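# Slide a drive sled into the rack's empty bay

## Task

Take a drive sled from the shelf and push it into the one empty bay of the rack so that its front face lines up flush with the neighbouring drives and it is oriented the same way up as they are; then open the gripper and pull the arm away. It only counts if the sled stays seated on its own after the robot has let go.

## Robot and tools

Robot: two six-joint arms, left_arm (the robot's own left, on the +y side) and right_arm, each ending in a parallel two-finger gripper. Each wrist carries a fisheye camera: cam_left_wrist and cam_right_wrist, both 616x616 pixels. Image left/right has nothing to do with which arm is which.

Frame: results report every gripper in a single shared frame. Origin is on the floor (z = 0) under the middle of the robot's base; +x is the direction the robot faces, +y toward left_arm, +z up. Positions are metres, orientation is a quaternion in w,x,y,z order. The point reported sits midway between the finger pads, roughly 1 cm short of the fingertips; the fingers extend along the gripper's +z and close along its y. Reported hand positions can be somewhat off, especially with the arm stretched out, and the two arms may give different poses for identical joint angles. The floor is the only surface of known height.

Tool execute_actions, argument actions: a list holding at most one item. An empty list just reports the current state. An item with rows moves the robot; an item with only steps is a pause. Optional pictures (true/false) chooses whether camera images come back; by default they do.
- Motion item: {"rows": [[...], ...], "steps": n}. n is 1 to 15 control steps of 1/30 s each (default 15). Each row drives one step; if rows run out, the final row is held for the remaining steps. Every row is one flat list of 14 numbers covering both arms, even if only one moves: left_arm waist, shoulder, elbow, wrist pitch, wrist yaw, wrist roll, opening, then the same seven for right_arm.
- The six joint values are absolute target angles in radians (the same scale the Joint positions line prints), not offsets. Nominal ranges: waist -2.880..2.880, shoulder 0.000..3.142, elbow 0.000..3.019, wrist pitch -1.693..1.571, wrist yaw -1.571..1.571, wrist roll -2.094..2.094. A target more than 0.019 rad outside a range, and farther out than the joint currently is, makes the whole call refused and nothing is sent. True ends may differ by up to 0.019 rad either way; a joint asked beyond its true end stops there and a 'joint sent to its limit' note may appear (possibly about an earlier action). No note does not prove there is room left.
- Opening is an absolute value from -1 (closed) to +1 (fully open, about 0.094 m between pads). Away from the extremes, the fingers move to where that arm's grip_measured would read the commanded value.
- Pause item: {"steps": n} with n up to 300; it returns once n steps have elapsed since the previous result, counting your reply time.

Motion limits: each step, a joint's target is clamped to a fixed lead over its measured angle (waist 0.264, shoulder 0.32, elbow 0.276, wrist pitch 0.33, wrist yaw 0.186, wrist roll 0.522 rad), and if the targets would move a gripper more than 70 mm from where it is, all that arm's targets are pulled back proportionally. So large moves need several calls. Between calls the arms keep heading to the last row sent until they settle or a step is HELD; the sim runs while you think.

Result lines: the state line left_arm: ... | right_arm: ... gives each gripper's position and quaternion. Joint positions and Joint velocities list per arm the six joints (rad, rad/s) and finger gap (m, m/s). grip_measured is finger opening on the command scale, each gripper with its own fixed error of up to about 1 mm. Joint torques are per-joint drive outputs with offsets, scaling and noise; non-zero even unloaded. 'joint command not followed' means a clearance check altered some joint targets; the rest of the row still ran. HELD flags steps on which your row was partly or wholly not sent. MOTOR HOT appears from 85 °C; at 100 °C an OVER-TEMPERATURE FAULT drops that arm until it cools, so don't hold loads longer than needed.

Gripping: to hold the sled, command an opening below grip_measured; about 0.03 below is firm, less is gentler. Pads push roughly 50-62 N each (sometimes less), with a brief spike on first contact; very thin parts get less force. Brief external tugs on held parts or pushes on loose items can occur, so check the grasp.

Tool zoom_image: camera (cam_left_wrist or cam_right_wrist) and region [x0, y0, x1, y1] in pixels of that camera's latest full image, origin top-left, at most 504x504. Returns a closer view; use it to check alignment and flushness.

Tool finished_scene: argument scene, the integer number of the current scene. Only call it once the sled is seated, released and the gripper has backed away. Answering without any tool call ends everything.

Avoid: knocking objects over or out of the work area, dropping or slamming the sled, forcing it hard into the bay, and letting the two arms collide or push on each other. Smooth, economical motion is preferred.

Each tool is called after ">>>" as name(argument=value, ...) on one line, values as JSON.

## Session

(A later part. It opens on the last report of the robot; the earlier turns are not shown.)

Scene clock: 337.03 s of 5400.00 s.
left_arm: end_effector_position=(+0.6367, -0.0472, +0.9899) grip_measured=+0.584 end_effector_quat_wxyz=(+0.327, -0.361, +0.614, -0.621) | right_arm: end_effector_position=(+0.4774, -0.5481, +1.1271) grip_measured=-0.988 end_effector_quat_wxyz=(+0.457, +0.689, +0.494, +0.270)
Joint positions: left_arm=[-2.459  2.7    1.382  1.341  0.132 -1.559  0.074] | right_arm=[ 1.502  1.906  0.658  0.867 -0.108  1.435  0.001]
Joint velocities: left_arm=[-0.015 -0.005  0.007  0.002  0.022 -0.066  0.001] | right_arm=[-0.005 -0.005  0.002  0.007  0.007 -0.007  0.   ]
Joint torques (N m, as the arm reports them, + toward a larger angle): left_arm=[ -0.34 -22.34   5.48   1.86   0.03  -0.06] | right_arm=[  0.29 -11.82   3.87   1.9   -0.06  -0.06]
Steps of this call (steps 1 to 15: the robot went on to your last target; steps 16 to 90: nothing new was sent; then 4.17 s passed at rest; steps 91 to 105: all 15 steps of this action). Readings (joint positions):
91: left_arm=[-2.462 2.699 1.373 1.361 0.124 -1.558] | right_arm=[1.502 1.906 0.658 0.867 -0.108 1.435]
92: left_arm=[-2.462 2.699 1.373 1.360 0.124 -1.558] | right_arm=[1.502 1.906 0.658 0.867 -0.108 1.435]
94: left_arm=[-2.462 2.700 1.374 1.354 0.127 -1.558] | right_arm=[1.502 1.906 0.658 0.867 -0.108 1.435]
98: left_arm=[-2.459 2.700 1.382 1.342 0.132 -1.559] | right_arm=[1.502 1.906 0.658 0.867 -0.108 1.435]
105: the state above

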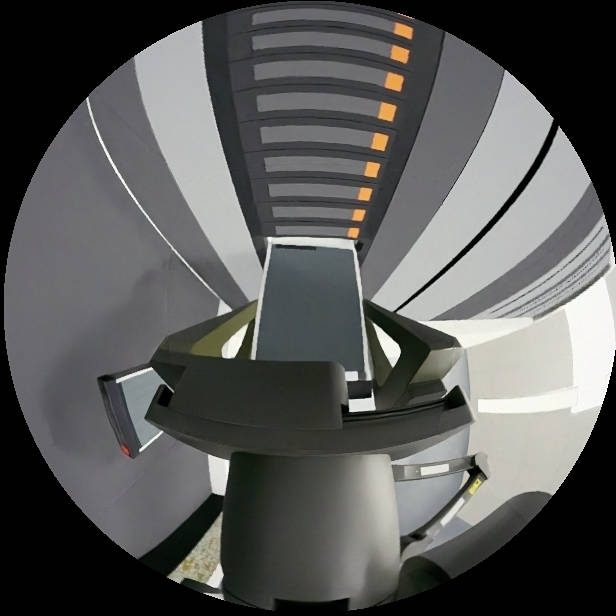

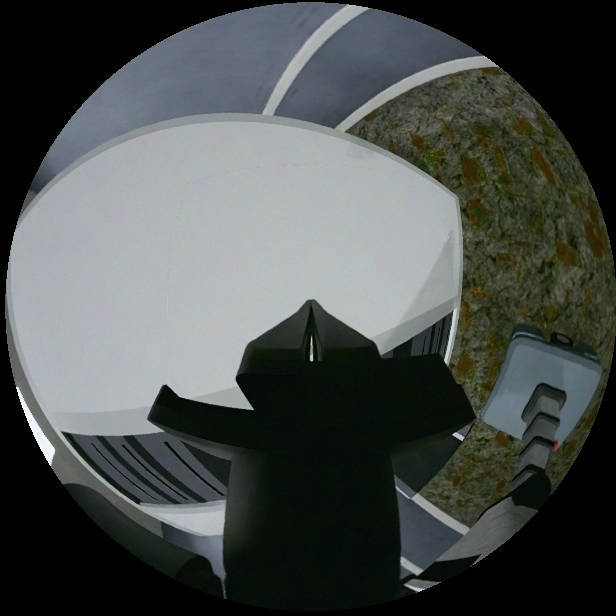

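>>> execute_actions(actions=[{"rows":[[-2.459,2.69,1.365,1.35,0.132,-1.57,0.54,1.5,1.9,0.66,0.87,-0.109,1.435,-1],[-2.459,2.69,1.365,1.35,0.132,-1.57,0.54,1.5,1.9,0.66,0.87,-0.109,1.435,-1],[-2.459,2.69,1.365,1.35,0.132,-1.57,0.54,1.5,1.9,0.66,0.87,-0.109,1.435,-1],[-2.459,2.69,1.365,1.35,0.132,-1.57,0.54,1.5,1.9,0.66,0.87,-0.109,1.435,-1],[-2.459,2.69,1.365,1.35,0.132,-1.57,0.54,1.5,1.9,0.66,0.87,-0.109,1.435,-1],[-2.432,2.69,1.365,1.35,0.152,-1.57,0.54,1.5,1.9,0.66,0.87,-0.109,1.435,-1]]}])

>>> zoom_image(camera="cam_left_wrist", region=[230, 150, 400, 320])

Scene clock: 345.90 s of 5400.00 s.
left_arm: end_effector_position=(+0.6358, -0.0326, +0.9834) grip_measured=+0.584 end_effector_quat_wxyz=(+0.325, -0.366, +0.619, -0.615) | right_arm: end_effector_position=(+0.4774, -0.5481, +1.1271) grip_measured=-0.988 end_effector_quat_wxyz=(+0.457, +0.689, +0.494, +0.270)
Joint positions: left_arm=[-2.436  2.7    1.364  1.341  0.149 -1.559  0.074] | right_arm=[ 1.502  1.906  0.658  0.867 -0.108  1.435  0.001]
Joint velocities: left_arm=[ 0.024 -0.015  0.012  0.007  0.007 -0.022 -0.001] | right_arm=[-0.005 -0.015 -0.012 -0.017  0.022 -0.022 -0.001]
Joint torques (N m, as the arm reports them, + toward a larger angle): left_arm=[ -1.32 -21.35   2.86   2.61   0.16  -0.05] | right_arm=[  0.09 -11.78   3.94   1.9   -0.09  -0.06]
Steps of this call (steps 1 to 15: the robot went on to your last target; steps 16 to 90: nothing new was sent; then 5.37 s passed at rest; steps 91 to 105: all 15 steps of this action). Readings (joint positions):
91: left_arm=[-2.459 2.700 1.379 1.341 0.132 -1.559] | right_arm=[1.502 1.906 0.658 0.867 -0.108 1.435]
92: left_arm=[-2.459 2.700 1.376 1.341 0.132 -1.559] | right_arm=[1.502 1.906 0.658 0.867 -0.108 1.435]
94: left_arm=[-2.459 2.700 1.369 1.341 0.132 -1.559] | right_arm=[1.502 1.906 0.658 0.867 -0.108 1.435]
98: left_arm=[-2.453 2.700 1.364 1.341 0.148 -1.559] | right_arm=[1.502 1.906 0.658 0.867 -0.108 1.435]
105: the state above

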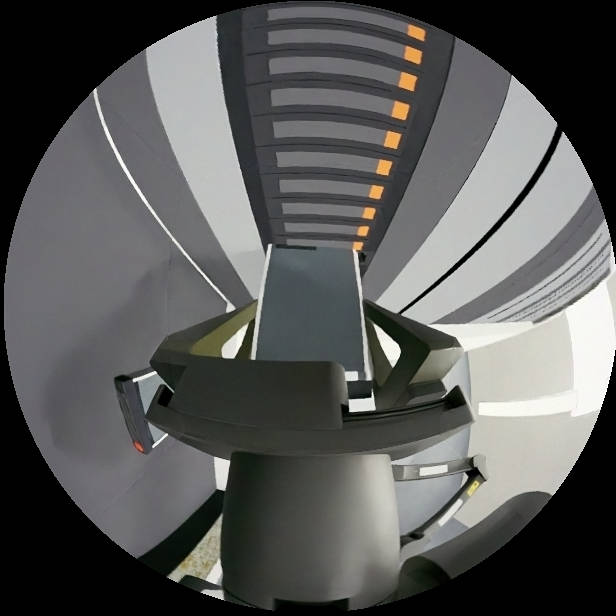

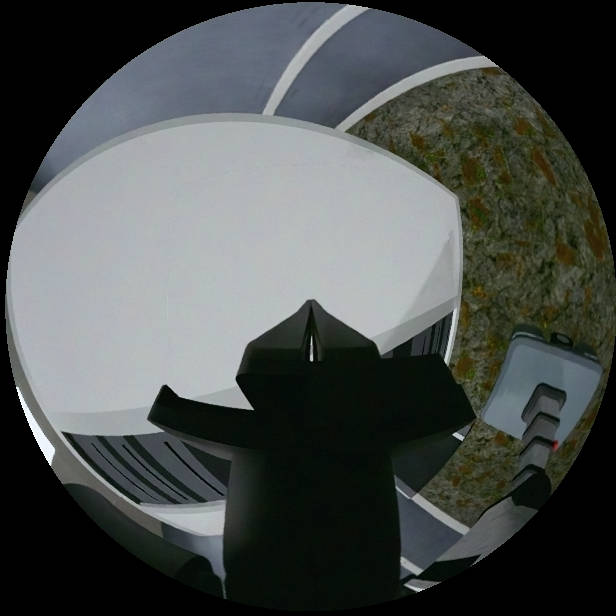

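Region (230, 150, 400, 320) of cam_left_wrist's 616x616 image, scaled by 2.965, with more detail than that image has.

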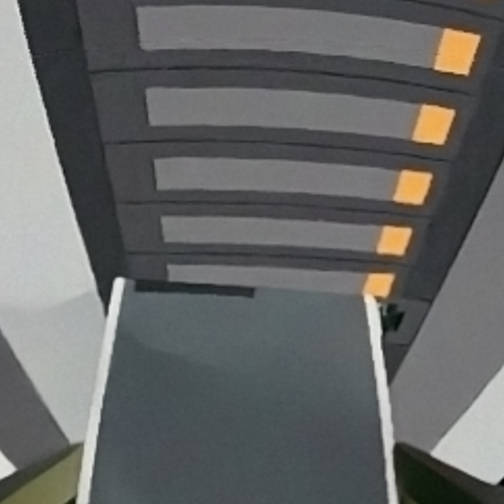

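>>> execute_actions(actions=[{"rows":[[-2.465,2.68,1.365,1.35,0.13,-1.57,0.54,1.5,1.9,0.66,0.87,-0.109,1.435,-1],[-2.465,2.68,1.365,1.35,0.13,-1.57,0.54,1.5,1.9,0.66,0.87,-0.109,1.435,-1],[-2.465,2.68,1.365,1.35,0.13,-1.57,0.54,1.5,1.9,0.66,0.87,-0.109,1.435,-1],[-2.465,2.68,1.365,1.35,0.13,-1.57,0.54,1.5,1.9,0.66,0.87,-0.109,1.435,-1],[-2.465,2.68,1.365,1.35,0.13,-1.57,0.54,1.5,1.9,0.66,0.87,-0.109,1.435,-1],[-2.465,2.68,1.365,1.35,0.13,-1.57,0.54,1.5,1.9,0.66,0.87,-0.109,1.435,-1],[-2.465,2.68,1.365,1.35,0.13,-1.57,0.54,1.5,1.9,0.66,0.87,-0.109,1.435,-1],[-2.45,2.67,1.45,1.325,0.135,-1.57,0.54,1.5,1.9,0.66,0.87,-0.109,1.435,-1]]}])

>>> zoom_image(camera="cam_left_wrist", region=[230, 150, 400, 320])

Scene clock: 358.43 s of 5400.00 s.
left_arm: end_effector_position=(+0.6380, -0.0481, +0.9875) grip_measured=+0.584 end_effector_quat_wxyz=(+0.322, -0.361, +0.618, -0.620) | right_arm: end_effector_position=(+0.4774, -0.5481, +1.1271) grip_measured=-0.988 end_effector_quat_wxyz=(+0.457, +0.689, +0.494, +0.270)
Joint positions: left_arm=[-2.457  2.702  1.387  1.328  0.141 -1.561  0.074] | right_arm=[ 1.502  1.906  0.658  0.867 -0.108  1.435  0.001]
Joint velocities: left_arm=[-0.015 -0.005  0.012  0.002 -0.037 -0.037  0.   ] | right_arm=[-0.005 -0.015  0.002 -0.007 -0.037  0.007  0.001]
Joint torques (N m, as the arm reports them, + toward a larger angle): left_arm=[ -1.09 -23.54   7.06   1.9   -0.27  -0.03] | right_arm=[  0.17 -11.72   3.98   1.9   -0.08  -0.06]
Steps of this call (steps 1 to 15: the robot went on to your last target; steps 16 to 90: nothing new was sent; then 9.03 s passed at rest; steps 91 to 105: all 15 steps of this action). Readings (joint positions):
91: left_arm=[-2.438 2.700 1.364 1.341 0.142 -1.559] | right_arm=[1.502 1.906 0.658 0.867 -0.108 1.435]
92: left_arm=[-2.439 2.700 1.364 1.341 0.136 -1.559] | right_arm=[1.502 1.906 0.658 0.867 -0.108 1.435]
94: left_arm=[-2.445 2.700 1.364 1.341 0.133 -1.559] | right_arm=[1.502 1.906 0.658 0.867 -0.108 1.435]
98: left_arm=[-2.456 2.700 1.369 1.339 0.133 -1.559] | right_arm=[1.502 1.906 0.658 0.867 -0.108 1.435]
105: the state above

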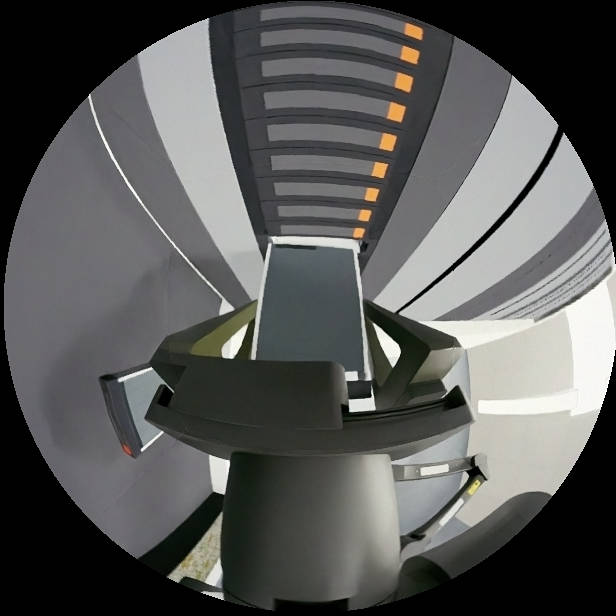

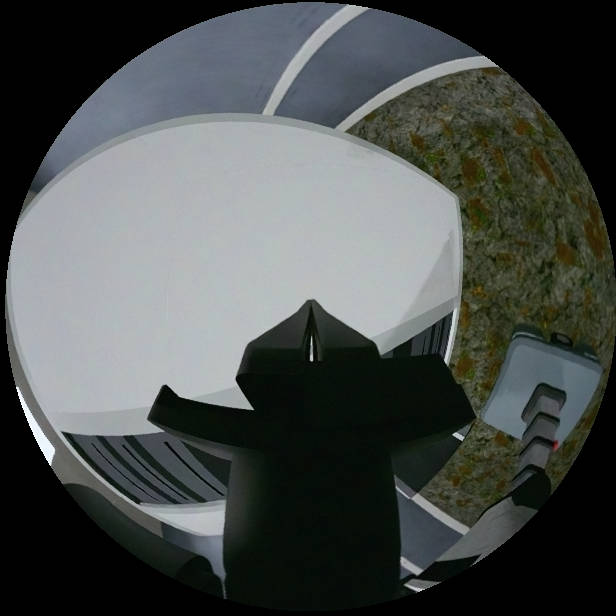

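Region (230, 150, 400, 320) of cam_left_wrist's 616x616 image, scaled by 2.965, with more detail than that image has.

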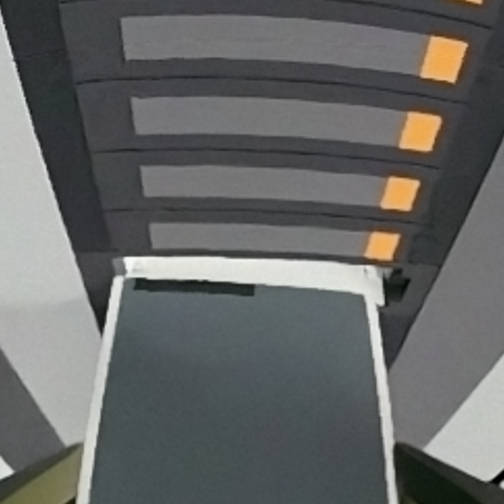

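>>> execute_actions(actions=[{"rows":[[-2.457,2.67,1.35,1.345,0.135,-1.57,0.54,1.5,1.9,0.66,0.87,-0.109,1.435,-1],[-2.457,2.67,1.35,1.345,0.135,-1.57,0.54,1.5,1.9,0.66,0.87,-0.109,1.435,-1],[-2.457,2.67,1.35,1.345,0.135,-1.57,0.54,1.5,1.9,0.66,0.87,-0.109,1.435,-1],[-2.457,2.67,1.35,1.345,0.135,-1.57,0.54,1.5,1.9,0.66,0.87,-0.109,1.435,-1],[-2.457,2.67,1.35,1.345,0.135,-1.57,0.54,1.5,1.9,0.66,0.87,-0.109,1.435,-1],[-2.457,2.67,1.35,1.345,0.135,-1.57,0.54,1.5,1.9,0.66,0.87,-0.109,1.435,-1],[-2.439,2.665,1.35,1.355,0.15,-1.57,0.54,1.5,1.9,0.66,0.87,-0.109,1.435,-1]]}], pictures=false)

>>> execute_actions(actions=[{"rows":[[-2.439,2.665,1.39,1.35,0.15,-1.57,0.54,1.5,1.9,0.66,0.87,-0.109,1.435,-1],[-2.439,2.665,1.39,1.35,0.15,-1.57,0.54,1.5,1.9,0.66,0.87,-0.109,1.435,-1],[-2.439,2.665,1.39,1.35,0.15,-1.57,0.54,1.5,1.9,0.66,0.87,-0.109,1.435,-1],[-2.439,2.665,1.41,1.335,0.15,-1.57,0.54,1.5,1.9,0.66,0.87,-0.109,1.435,-1]]}])

>>> zoom_image(camera="cam_left_wrist", region=[230, 150, 400, 320])

Scene clock: 377.33 s of 5400.00 s.
left_arm: end_effector_position=(+0.6278, -0.0372, +0.9785) grip_measured=+0.584 end_effector_quat_wxyz=(+0.316, -0.369, +0.626, -0.609) | right_arm: end_effector_position=(+0.4774, -0.5481, +1.1271) grip_measured=-0.988 end_effector_quat_wxyz=(+0.457, +0.689, +0.494, +0.270)
Joint positions: left_arm=[-2.447  2.696  1.347  1.328  0.146 -1.561  0.074] | right_arm=[ 1.502  1.906  0.658  0.867 -0.108  1.435  0.001]
Joint velocities: left_arm=[-0.005 -0.005 -0.012 -0.007  0.022  0.007  0.001] | right_arm=[-0.024 -0.005  0.002 -0.032 -0.051 -0.007  0.   ]
Joint torques (N m, as the arm reports them, + toward a larger angle): left_arm=[ -0.54 -23.48   2.98   3.38   0.17  -0.04] | right_arm=[  0.32 -11.78   3.89   1.87  -0.07  -0.06]
Steps of this call (steps 1 to 15: the robot went on to your last target; steps 16 to 90: nothing new was sent; then 15.40 s passed at rest; steps 91 to 105: all 15 steps of this action). Readings (joint positions):
91: left_arm=[-2.457 2.701 1.380 1.328 0.141 -1.561] | right_arm=[1.502 1.906 0.658 0.867 -0.108 1.435]
92: left_arm=[-2.457 2.698 1.371 1.328 0.139 -1.561] | right_arm=[1.502 1.906 0.658 0.867 -0.108 1.435]
94: left_arm=[-2.457 2.696 1.356 1.328 0.138 -1.561] | right_arm=[1.502 1.906 0.658 0.867 -0.108 1.435]
98: left_arm=[-2.455 2.696 1.347 1.328 0.146 -1.561] | right_arm=[1.502 1.906 0.658 0.867 -0.108 1.435]
105: the state above

Scene clock: 377.83 s of 5400.00 s.
left_arm: end_effector_position=(+0.6371, -0.0413, +0.9870) grip_measured=+0.584 end_effector_quat_wxyz=(+0.320, -0.363, +0.620, -0.618) | right_arm: end_effector_position=(+0.4774, -0.5481, +1.1271) grip_measured=-0.988 end_effector_quat_wxyz=(+0.457, +0.689, +0.494, +0.270)
Joint positions: left_arm=[-2.446  2.695  1.373  1.328  0.151 -1.561  0.074] | right_arm=[ 1.502  1.906  0.658  0.867 -0.108  1.435  0.001]
Joint velocities: left_arm=[ 0.005 -0.005 -0.007 -0.002  0.095 -0.066 -0.001] | right_arm=[-0.015  0.005 -0.002  0.012  0.007 -0.051 -0.   ]
Joint torques (N m, as the arm reports them, + toward a larger angle): left_arm=[ -0.84 -23.23   5.35   2.39  -0.05  -0.02] | right_arm=[  0.12 -11.91   3.98   1.88  -0.06  -0.06]
Steps of this call (steps 1 to 15: all 15 steps of this action). Readings (joint positions):
1: left_arm=[-2.446 2.696 1.348 1.328 0.146 -1.561] | right_arm=[1.502 1.906 0.658 0.867 -0.108 1.435]
2: left_arm=[-2.446 2.696 1.349 1.328 0.146 -1.561] | right_arm=[1.502 1.906 0.658 0.867 -0.108 1.435]
4: left_arm=[-2.446 2.696 1.355 1.328 0.147 -1.561] | right_arm=[1.502 1.906 0.658 0.867 -0.108 1.435]
8: left_arm=[-2.446 2.695 1.373 1.328 0.150 -1.561] | right_arm=[1.502 1.906 0.658 0.867 -0.108 1.435]
15: the state above

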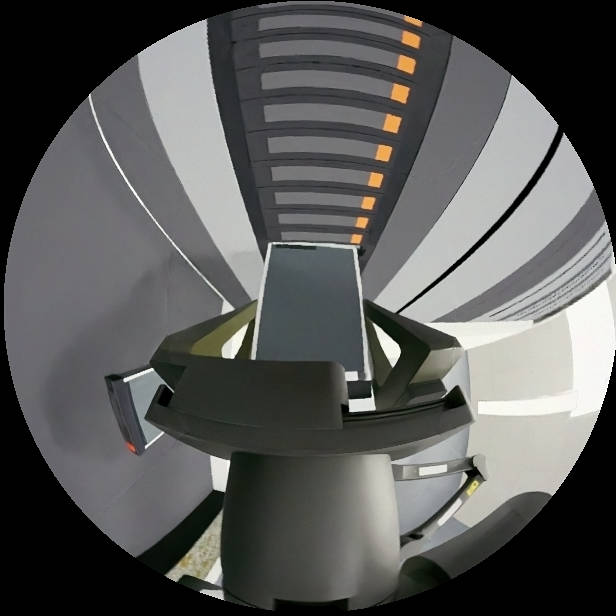

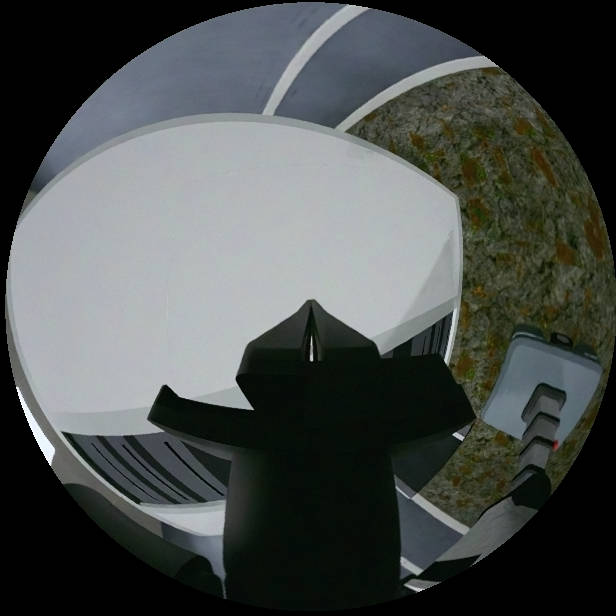

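Region (230, 150, 400, 320) of cam_left_wrist's 616x616 image, scaled by 2.965, with more detail than that image has.

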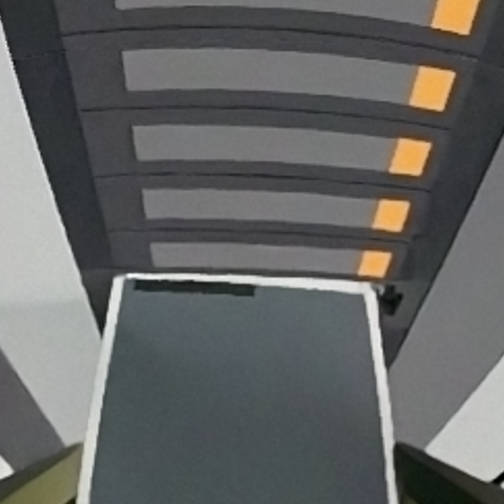

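>>> execute_actions(actions=[{"rows":[[-2.44,2.69,1.345,1.34,0.152,-1.57,0.54,1.5,1.9,0.66,0.87,-0.109,1.435,-1],[-2.44,2.69,1.345,1.34,0.152,-1.57,0.54,1.5,1.9,0.66,0.87,-0.109,1.435,-1],[-2.44,2.69,1.345,1.34,0.152,-1.57,0.54,1.5,1.9,0.66,0.87,-0.109,1.435,-1],[-2.44,2.69,1.345,1.34,0.152,-1.57,0.54,1.5,1.9,0.66,0.87,-0.109,1.435,-1],[-2.44,2.69,1.345,1.34,0.152,-1.57,0.54,1.5,1.9,0.66,0.87,-0.109,1.435,-1],[-2.432,2.705,1.345,1.40,0.156,-1.57,0.54,1.5,1.9,0.66,0.87,-0.109,1.435,-1]]}])

>>> zoom_image(camera="cam_left_wrist", region=[230, 150, 400, 320])

Scene clock: 386.70 s of 5400.00 s.
left_arm: end_effector_position=(+0.6251, -0.0321, +0.9789) grip_measured=+0.584 end_effector_quat_wxyz=(+0.322, -0.364, +0.619, -0.617) | right_arm: end_effector_position=(+0.4774, -0.5481, +1.1271) grip_measured=-0.988 end_effector_quat_wxyz=(+0.457, +0.689, +0.494, +0.270)
Joint positions: left_arm=[-2.44   2.708  1.344  1.37   0.153 -1.561  0.074] | right_arm=[ 1.502  1.906  0.658  0.867 -0.108  1.435  0.001]
Joint velocities: left_arm=[ 0.005 -0.005  0.007  0.012  0.007 -0.022 -0.   ] | right_arm=[ 0.015  0.005 -0.007  0.012  0.007 -0.066 -0.   ]
Joint torques (N m, as the arm reports them, + toward a larger angle): left_arm=[ -0.61 -20.46   2.88   3.38   0.17  -0.03] | right_arm=[  0.24 -11.76   3.91   1.89  -0.08  -0.06]
Steps of this call (steps 1 to 15: the robot went on to your last target; steps 16 to 90: nothing new was sent; then 5.37 s passed at rest; steps 91 to 105: all 15 steps of this action). Readings (joint positions):
91: left_arm=[-2.446 2.695 1.369 1.328 0.151 -1.561] | right_arm=[1.502 1.906 0.658 0.867 -0.108 1.435]
92: left_arm=[-2.446 2.695 1.364 1.328 0.151 -1.561] | right_arm=[1.502 1.906 0.658 0.867 -0.108 1.435]
94: left_arm=[-2.446 2.695 1.352 1.328 0.151 -1.561] | right_arm=[1.502 1.906 0.658 0.867 -0.108 1.435]
98: left_arm=[-2.444 2.704 1.344 1.358 0.153 -1.561] | right_arm=[1.502 1.906 0.658 0.867 -0.108 1.435]
105: the state above

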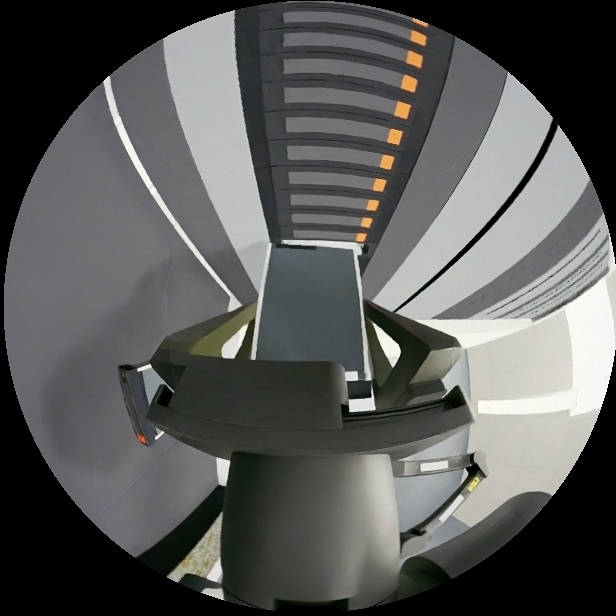

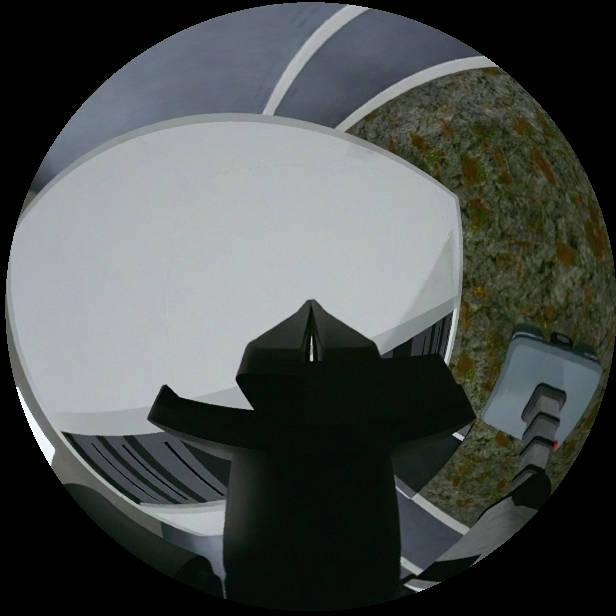

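Region (230, 150, 400, 320) of cam_left_wrist's 616x616 image, scaled by 2.965, with more detail than that image has.

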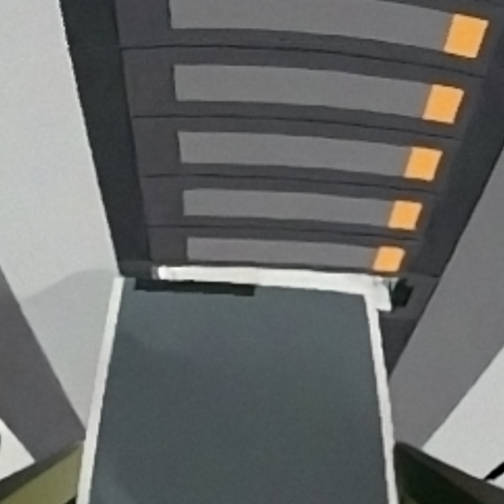

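>>> execute_actions(actions=[{"rows":[[-2.44,2.67,1.345,1.37,0.153,-1.57,0.54,1.5,1.9,0.66,0.87,-0.109,1.435,-1],[-2.44,2.67,1.345,1.37,0.153,-1.57,0.54,1.5,1.9,0.66,0.87,-0.109,1.435,-1],[-2.44,2.67,1.345,1.37,0.153,-1.57,0.54,1.5,1.9,0.66,0.87,-0.109,1.435,-1],[-2.44,2.67,1.345,1.37,0.153,-1.57,0.54,1.5,1.9,0.66,0.87,-0.109,1.435,-1],[-2.44,2.67,1.39,1.36,0.153,-1.57,0.54,1.5,1.9,0.66,0.87,-0.109,1.435,-1],[-2.44,2.67,1.39,1.36,0.153,-1.57,0.54,1.5,1.9,0.66,0.87,-0.109,1.435,-1],[-2.44,2.67,1.39,1.36,0.153,-1.57,0.54,1.5,1.9,0.66,0.87,-0.109,1.435,-1],[-2.44,2.68,1.425,1.335,0.153,-1.57,0.54,1.5,1.9,0.66,0.87,-0.109,1.435,-1]]}])

>>> zoom_image(camera="cam_left_wrist", region=[230, 150, 400, 320])

Scene clock: 400.63 s of 5400.00 s.
left_arm: end_effector_position=(+0.6371, -0.0383, +0.9836) grip_measured=+0.584 end_effector_quat_wxyz=(+0.321, -0.362, +0.618, -0.620) | right_arm: end_effector_position=(+0.4774, -0.5481, +1.1271) grip_measured=-0.988 end_effector_quat_wxyz=(+0.457, +0.689, +0.494, +0.270)
Joint positions: left_arm=[-2.441  2.707  1.379  1.34   0.157 -1.563  0.074] | right_arm=[ 1.502  1.906  0.658  0.867 -0.108  1.435  0.001]
Joint velocities: left_arm=[ 0.015 -0.015 -0.017  0.002  0.007  0.037  0.   ] | right_arm=[-0.015 -0.005  0.017 -0.022 -0.022 -0.007 -0.   ]
Joint torques (N m, as the arm reports them, + toward a larger angle): left_arm=[ -1.41 -22.71   5.74   1.82  -0.16  -0.01] | right_arm=[  0.19 -11.83   3.97   1.85  -0.07  -0.05]
Steps of this call (steps 1 to 15: the robot went on to your last target; steps 16 to 90: nothing new was sent; then 10.43 s passed at rest; steps 91 to 105: all 15 steps of this action). Readings (joint positions):
91: left_arm=[-2.440 2.708 1.344 1.370 0.153 -1.561] | right_arm=[1.502 1.906 0.658 0.867 -0.108 1.435]
92: left_arm=[-2.440 2.708 1.344 1.370 0.153 -1.561] | right_arm=[1.502 1.906 0.658 0.867 -0.108 1.435]
94: left_arm=[-2.440 2.708 1.344 1.370 0.153 -1.561] | right_arm=[1.502 1.906 0.658 0.867 -0.108 1.435]
98: left_arm=[-2.440 2.708 1.358 1.362 0.153 -1.561] | right_arm=[1.502 1.906 0.658 0.867 -0.108 1.435]
105: the state above

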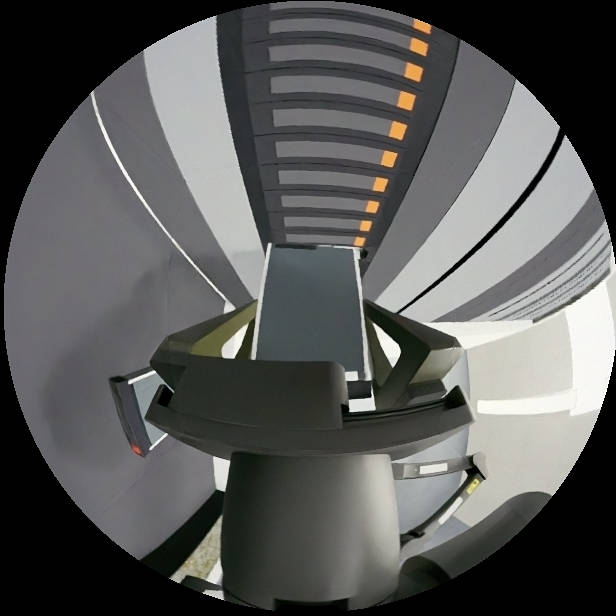

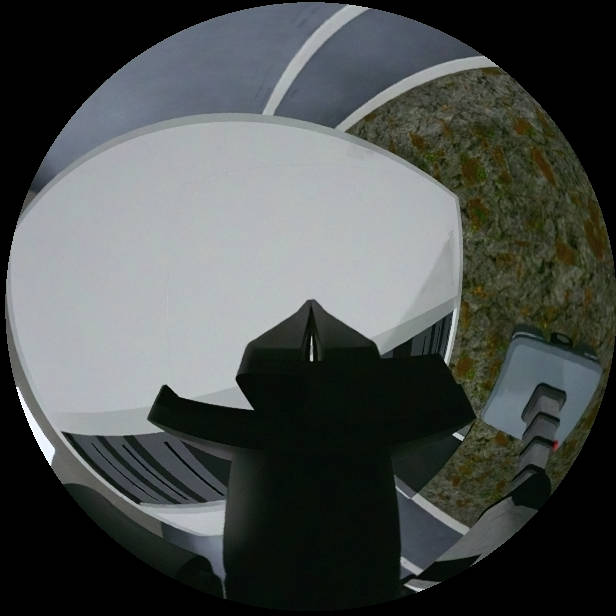

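Region (230, 150, 400, 320) of cam_left_wrist's 616x616 image, scaled by 2.965, with more detail than that image has.

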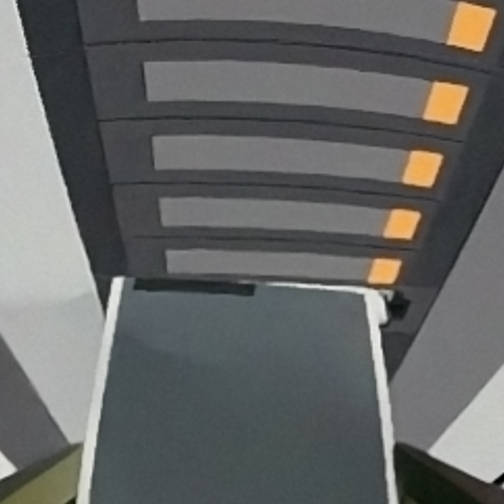

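>>> execute_actions(actions=[{"rows":[[-2.44,2.65,1.36,1.345,0.153,-1.57,0.54,1.5,1.9,0.66,0.87,-0.109,1.435,-1]]}], pictures=false)

>>> execute_actions(actions=[{"rows":[[-2.436,2.65,1.41,1.34,0.155,-1.57,0.54,1.5,1.9,0.66,0.87,-0.109,1.435,-1]]}])

>>> zoom_image(camera="cam_left_wrist", region=[230, 150, 400, 320])

Scene clock: 407.30 s of 5400.00 s.
left_arm: end_effector_position=(+0.6365, -0.0373, +0.9931) grip_measured=+0.584 end_effector_quat_wxyz=(+0.322, -0.362, +0.617, -0.620) | right_arm: end_effector_position=(+0.4774, -0.5481, +1.1271) grip_measured=-0.988 end_effector_quat_wxyz=(+0.457, +0.689, +0.494, +0.270)
Joint positions: left_arm=[-2.441  2.684  1.359  1.34   0.156 -1.563  0.074] | right_arm=[ 1.502  1.906  0.658  0.867 -0.108  1.435  0.001]
Joint velocities: left_arm=[-0.005 -0.015  0.007  0.012 -0.066 -0.022  0.   ] | right_arm=[-0.005 -0.005  0.002 -0.012 -0.022  0.037 -0.   ]
Joint torques (N m, as the arm reports them, + toward a larger angle): left_arm=[ -1.1  -23.49   3.05   2.34  -0.11  -0.01] | right_arm=[  0.26 -11.81   3.88   1.95  -0.08  -0.07]
Steps of this call (steps 1 to 15: the robot went on to your last target; steps 16 to 90: nothing new was sent; then 3.17 s passed at rest; steps 91 to 105: all 15 steps of this action). Readings (joint positions):
91: left_arm=[-2.441 2.706 1.376 1.340 0.157 -1.563] | right_arm=[1.502 1.906 0.658 0.867 -0.108 1.435]
92: left_arm=[-2.441 2.702 1.369 1.340 0.156 -1.563] | right_arm=[1.502 1.906 0.658 0.867 -0.108 1.435]
94: left_arm=[-2.441 2.695 1.360 1.340 0.156 -1.563] | right_arm=[1.502 1.906 0.658 0.867 -0.108 1.435]
98: left_arm=[-2.441 2.686 1.359 1.340 0.156 -1.563] | right_arm=[1.502 1.906 0.658 0.867 -0.108 1.435]
105: the state above

Scene clock: 407.80 s of 5400.00 s.
left_arm: end_effector_position=(+0.6369, -0.0375, +0.9935) grip_measured=+0.584 end_effector_quat_wxyz=(+0.322, -0.361, +0.617, -0.621) | right_arm: end_effector_position=(+0.4774, -0.5481, +1.1271) grip_measured=-0.988 end_effector_quat_wxyz=(+0.457, +0.689, +0.494, +0.270)
Joint positions: left_arm=[-2.441  2.684  1.36   1.34   0.156 -1.563  0.074] | right_arm=[ 1.502  1.906  0.658  0.867 -0.108  1.435  0.001]
Joint velocities: left_arm=[ 0.005  0.005 -0.022 -0.002 -0.007  0.037 -0.   ] | right_arm=[ 0.005 -0.015 -0.007 -0.012  0.051 -0.022  0.001]
Joint torques (N m, as the arm reports them, + toward a larger angle): left_arm=[ -0.88 -23.41   6.13   2.11  -0.04  -0.01] | right_arm=[  0.24 -11.82   3.89   1.83  -0.08  -0.06]
Steps of this call (steps 1 to 15: all 15 steps of this action). Readings (joint positions):
1: left_arm=[-2.441 2.684 1.360 1.340 0.156 -1.563] | right_arm=[1.502 1.906 0.658 0.867 -0.108 1.435]
2: left_arm=[-2.441 2.684 1.360 1.340 0.156 -1.563] | right_arm=[1.502 1.906 0.658 0.867 -0.108 1.435]
4: left_arm=[-2.441 2.684 1.360 1.340 0.156 -1.563] | right_arm=[1.502 1.906 0.658 0.867 -0.108 1.435]
8: left_arm=[-2.441 2.684 1.360 1.340 0.156 -1.563] | right_arm=[1.502 1.906 0.658 0.867 -0.108 1.435]
15: the state above

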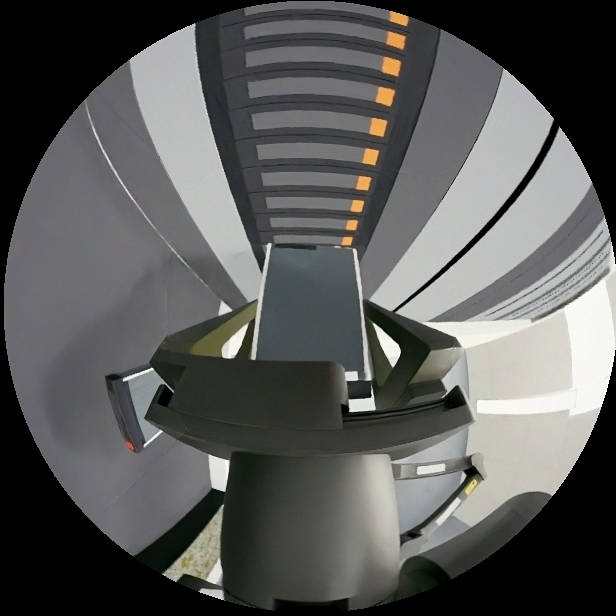

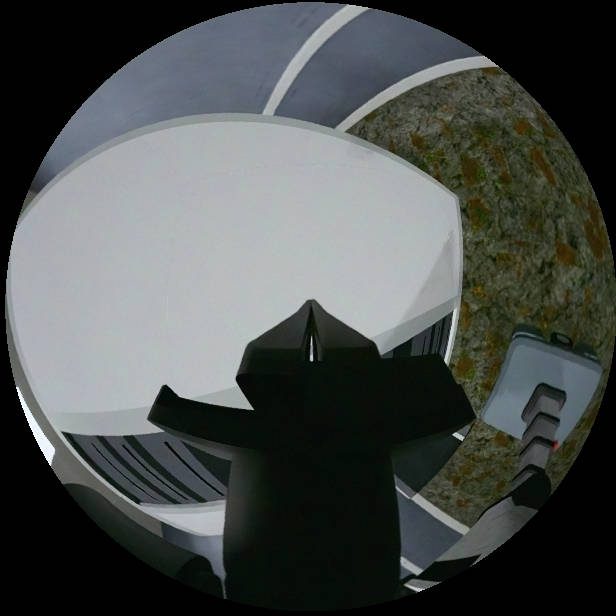

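Region (230, 150, 400, 320) of cam_left_wrist's 616x616 image, scaled by 2.965, with more detail than that image has.

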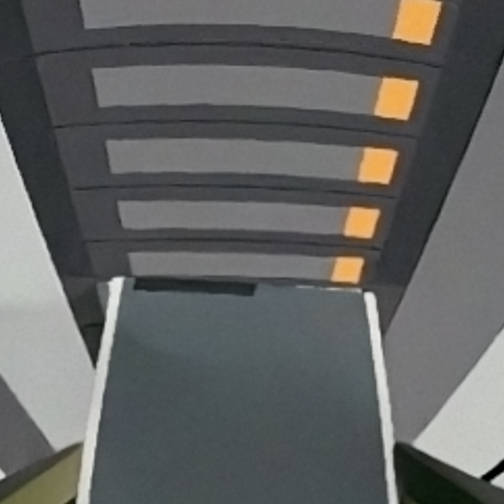

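>>> execute_actions(actions=[{"rows":[[-2.44,2.67,1.42,1.34,0.155,-1.57,0.54,1.5,1.9,0.66,0.87,-0.109,1.435,-1],[-2.44,2.675,1.42,1.34,0.155,-1.57,0.54,1.5,1.9,0.66,0.87,-0.109,1.435,-1],[-2.44,2.68,1.42,1.34,0.155,-1.57,0.54,1.5,1.9,0.66,0.87,-0.109,1.435,-1],[-2.44,2.685,1.42,1.34,0.155,-1.57,0.54,1.5,1.9,0.66,0.87,-0.109,1.435,-1],[-2.44,2.69,1.42,1.34,0.155,-1.57,0.54,1.5,1.9,0.66,0.87,-0.109,1.435,-1],[-2.44,2.695,1.42,1.34,0.155,-1.57,0.54,1.5,1.9,0.66,0.87,-0.109,1.435,-1],[-2.44,2.70,1.42,1.34,0.155,-1.57,0.54,1.5,1.9,0.66,0.87,-0.109,1.435,-1]]}])

>>> zoom_image(camera="cam_left_wrist", region=[230, 150, 400, 320])

Scene clock: 414.83 s of 5400.00 s.
left_arm: end_effector_position=(+0.6369, -0.0384, +0.9843) grip_measured=+0.584 end_effector_quat_wxyz=(+0.321, -0.361, +0.618, -0.620) | right_arm: end_effector_position=(+0.4774, -0.5481, +1.1271) grip_measured=-0.988 end_effector_quat_wxyz=(+0.457, +0.689, +0.494, +0.270)
Joint positions: left_arm=[-2.441  2.705  1.377  1.34   0.158 -1.563  0.074] | right_arm=[ 1.502  1.906  0.658  0.867 -0.108  1.435  0.001]
Joint velocities: left_arm=[-0.005 -0.005 -0.007 -0.007  0.037 -0.022 -0.   ] | right_arm=[-0.005 -0.005 -0.022  0.032  0.007 -0.007 -0.001]
Joint torques (N m, as the arm reports them, + toward a larger angle): left_arm=[ -1.17 -21.14   5.78   2.15  -0.15  -0.01] | right_arm=[  0.31 -11.82   3.96   1.88  -0.07  -0.07]
Steps of this call (steps 1 to 15: the robot went on to your last target; steps 16 to 90: nothing new was sent; then 3.53 s passed at rest; steps 91 to 105: all 15 steps of this action). Readings (joint positions):
91: left_arm=[-2.441 2.684 1.360 1.340 0.156 -1.563] | right_arm=[1.502 1.906 0.658 0.867 -0.108 1.435]
92: left_arm=[-2.441 2.684 1.361 1.340 0.156 -1.563] | right_arm=[1.502 1.906 0.658 0.867 -0.108 1.435]
94: left_arm=[-2.441 2.685 1.362 1.340 0.157 -1.563] | right_arm=[1.502 1.906 0.658 0.867 -0.108 1.435]
98: left_arm=[-2.441 2.694 1.369 1.340 0.158 -1.563] | right_arm=[1.502 1.906 0.658 0.867 -0.108 1.435]
105: the state above

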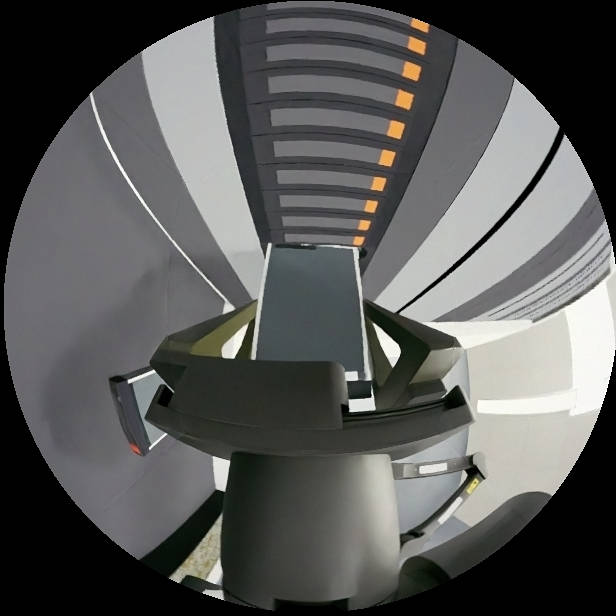

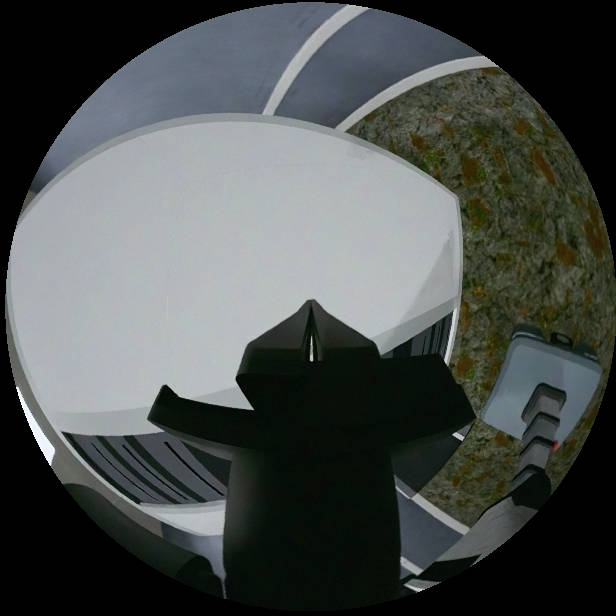

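Region (230, 150, 400, 320) of cam_left_wrist's 616x616 image, scaled by 2.965, with more detail than that image has.

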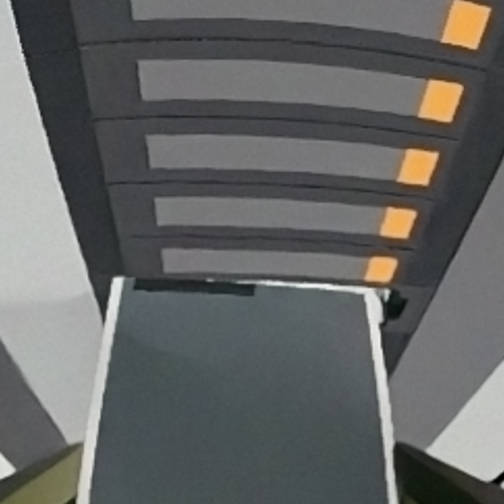

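>>> execute_actions(actions=[{"rows":[[-2.44,2.655,1.39,1.34,0.157,-1.57,0.54,1.5,1.9,0.66,0.87,-0.109,1.435,-1],[-2.44,2.655,1.39,1.34,0.157,-1.57,0.54,1.5,1.9,0.66,0.87,-0.109,1.435,-1],[-2.44,2.655,1.39,1.34,0.157,-1.57,0.54,1.5,1.9,0.66,0.87,-0.109,1.435,-1],[-2.44,2.655,1.39,1.34,0.157,-1.57,0.54,1.5,1.9,0.66,0.87,-0.109,1.435,-1],[-2.44,2.655,1.39,1.34,0.157,-1.57,0.54,1.5,1.9,0.66,0.87,-0.109,1.435,-1],[-2.44,2.675,1.41,1.34,0.157,-1.57,0.54,1.5,1.9,0.66,0.87,-0.109,1.435,-1],[-2.436,2.675,1.41,1.34,0.159,-1.57,0.54,1.5,1.9,0.66,0.87,-0.109,1.435,-1],[-2.432,2.675,1.41,1.34,0.161,-1.57,0.54,1.5,1.9,0.66,0.87,-0.109,1.435,-1],[-2.428,2.675,1.41,1.34,0.163,-1.57,0.54,1.5,1.9,0.66,0.87,-0.109,1.435,-1],[-2.424,2.675,1.41,1.34,0.165,-1.57,0.54,1.5,1.9,0.66,0.87,-0.109,1.435,-1],[-2.42,2.675,1.41,1.34,0.167,-1.57,0.54,1.5,1.9,0.66,0.87,-0.109,1.435,-1]]}])

>>> zoom_image(camera="cam_left_wrist", region=[230, 150, 400, 320])

Scene clock: 427.90 s of 5400.00 s.
left_arm: end_effector_position=(+0.6369, -0.0382, +0.9848) grip_measured=+0.584 end_effector_quat_wxyz=(+0.318, -0.358, +0.619, -0.622) | right_arm: end_effector_position=(+0.4774, -0.5481, +1.1271) grip_measured=-0.988 end_effector_quat_wxyz=(+0.457, +0.689, +0.494, +0.270)
Joint positions: left_arm=[-2.438  2.704  1.377  1.34   0.17  -1.563  0.074] | right_arm=[ 1.502  1.906  0.658  0.867 -0.108  1.435  0.001]
Joint velocities: left_arm=[-0.005 -0.005  0.002 -0.002 -0.007  0.051 -0.001] | right_arm=[-0.005  0.005 -0.012  0.002  0.037  0.095 -0.   ]
Joint torques (N m, as the arm reports them, + toward a larger angle): left_arm=[  0.23 -23.11   5.01   2.12  -0.12   0.  ] | right_arm=[  0.1  -11.74   3.88   1.9   -0.07  -0.06]
Steps of this call (steps 1 to 15: the robot went on to your last target; steps 16 to 90: nothing new was sent; then 9.57 s passed at rest; steps 91 to 105: all 15 steps of this action). Readings (joint positions):
91: left_arm=[-2.441 2.705 1.377 1.340 0.158 -1.563] | right_arm=[1.502 1.906 0.658 0.867 -0.108 1.435]
92: left_arm=[-2.441 2.704 1.377 1.340 0.158 -1.563] | right_arm=[1.502 1.906 0.658 0.867 -0.108 1.435]
94: left_arm=[-2.441 2.704 1.377 1.340 0.158 -1.563] | right_arm=[1.502 1.906 0.658 0.867 -0.108 1.435]
98: left_arm=[-2.441 2.704 1.377 1.340 0.159 -1.563] | right_arm=[1.502 1.906 0.658 0.867 -0.108 1.435]
105: the state above

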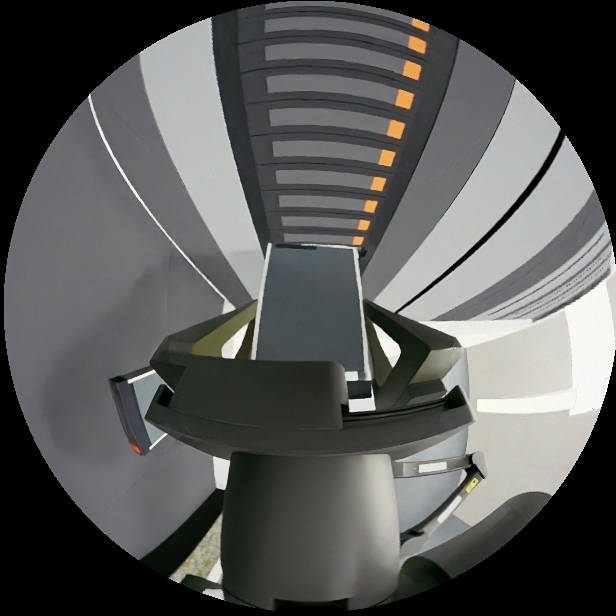

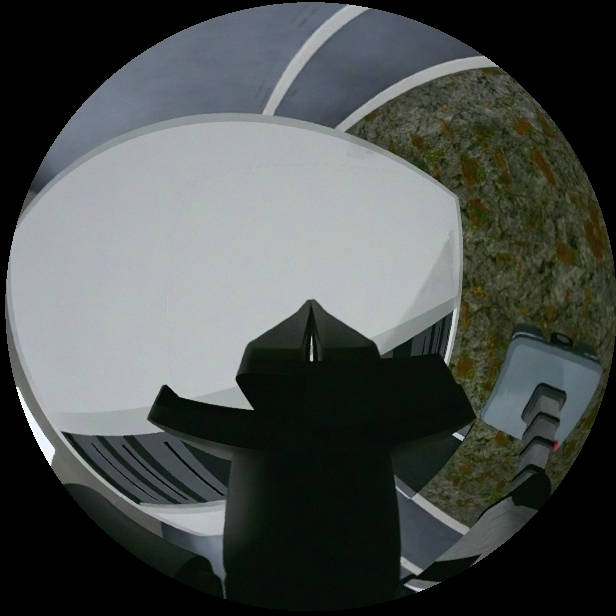

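Region (230, 150, 400, 320) of cam_left_wrist's 616x616 image, scaled by 2.965, with more detail than that image has.

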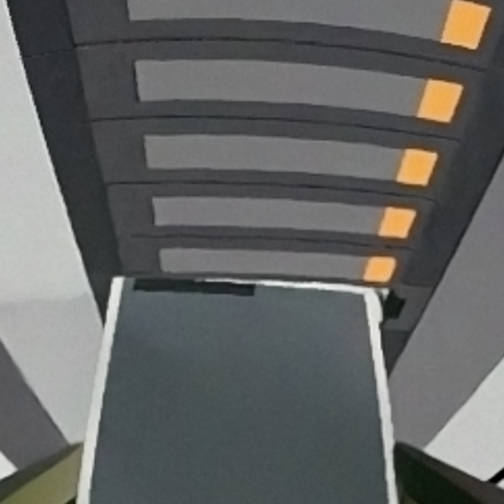

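>>> execute_actions(actions=[{"rows":[[-2.44,2.69,1.335,1.345,0.157,-1.57,0.54,1.5,1.9,0.66,0.87,-0.109,1.435,-1],[-2.44,2.69,1.335,1.345,0.157,-1.57,0.54,1.5,1.9,0.66,0.87,-0.109,1.435,-1],[-2.44,2.69,1.335,1.345,0.157,-1.57,0.54,1.5,1.9,0.66,0.87,-0.109,1.435,-1],[-2.44,2.69,1.335,1.345,0.157,-1.57,0.54,1.5,1.9,0.66,0.87,-0.109,1.435,-1],[-2.44,2.69,1.335,1.345,0.157,-1.57,0.54,1.5,1.9,0.66,0.87,-0.109,1.435,-1],[-2.424,2.645,1.335,1.37,0.163,-1.57,0.54,1.5,1.9,0.66,0.87,-0.109,1.435,-1]]}])

Scene clock: 437.07 s of 5400.00 s.
left_arm: end_effector_position=(+0.6297, -0.0286, +0.9869) grip_measured=+0.584 end_effector_quat_wxyz=(+0.318, -0.368, +0.623, -0.613) | right_arm: end_effector_position=(+0.4774, -0.5481, +1.1271) grip_measured=-0.988 end_effector_quat_wxyz=(+0.457, +0.689, +0.494, +0.270)
Joint positions: left_arm=[-2.432  2.679  1.33   1.34   0.16  -1.563  0.074] | right_arm=[ 1.502  1.906  0.658  0.867 -0.108  1.435  0.001]
Joint velocities: left_arm=[ 0.005 -0.073 -0.002  0.002 -0.081  0.007 -0.001] | right_arm=[ 0.005  0.005  0.002 -0.002  0.022 -0.037 -0.   ]
Joint torques (N m, as the arm reports them, + toward a larger angle): left_arm=[ -0.71 -22.31   3.07   3.5    0.15  -0.01] | right_arm=[  0.18 -11.75   3.93   1.89  -0.06  -0.07]
Steps of this call (steps 1 to 15: the robot went on to your last target; steps 16 to 90: nothing new was sent; then 5.67 s passed at rest; steps 91 to 105: all 15 steps of this action). Readings (joint positions):
91: left_arm=[-2.438 2.704 1.371 1.340 0.166 -1.563] | right_arm=[1.502 1.906 0.658 0.867 -0.108 1.435]
92: left_arm=[-2.438 2.701 1.362 1.340 0.162 -1.563] | right_arm=[1.502 1.906 0.658 0.867 -0.108 1.435]
94: left_arm=[-2.438 2.701 1.345 1.340 0.160 -1.563] | right_arm=[1.502 1.906 0.658 0.867 -0.108 1.435]
98: left_arm=[-2.436 2.701 1.330 1.340 0.160 -1.563] | right_arm=[1.502 1.906 0.658 0.867 -0.108 1.435]
105: the state above

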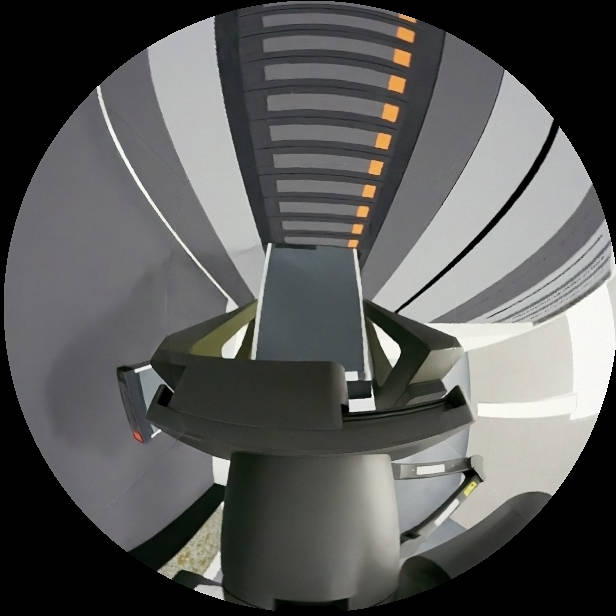

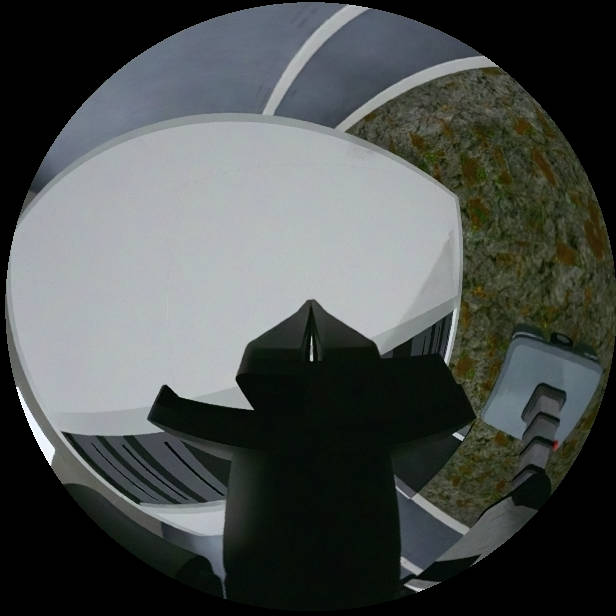

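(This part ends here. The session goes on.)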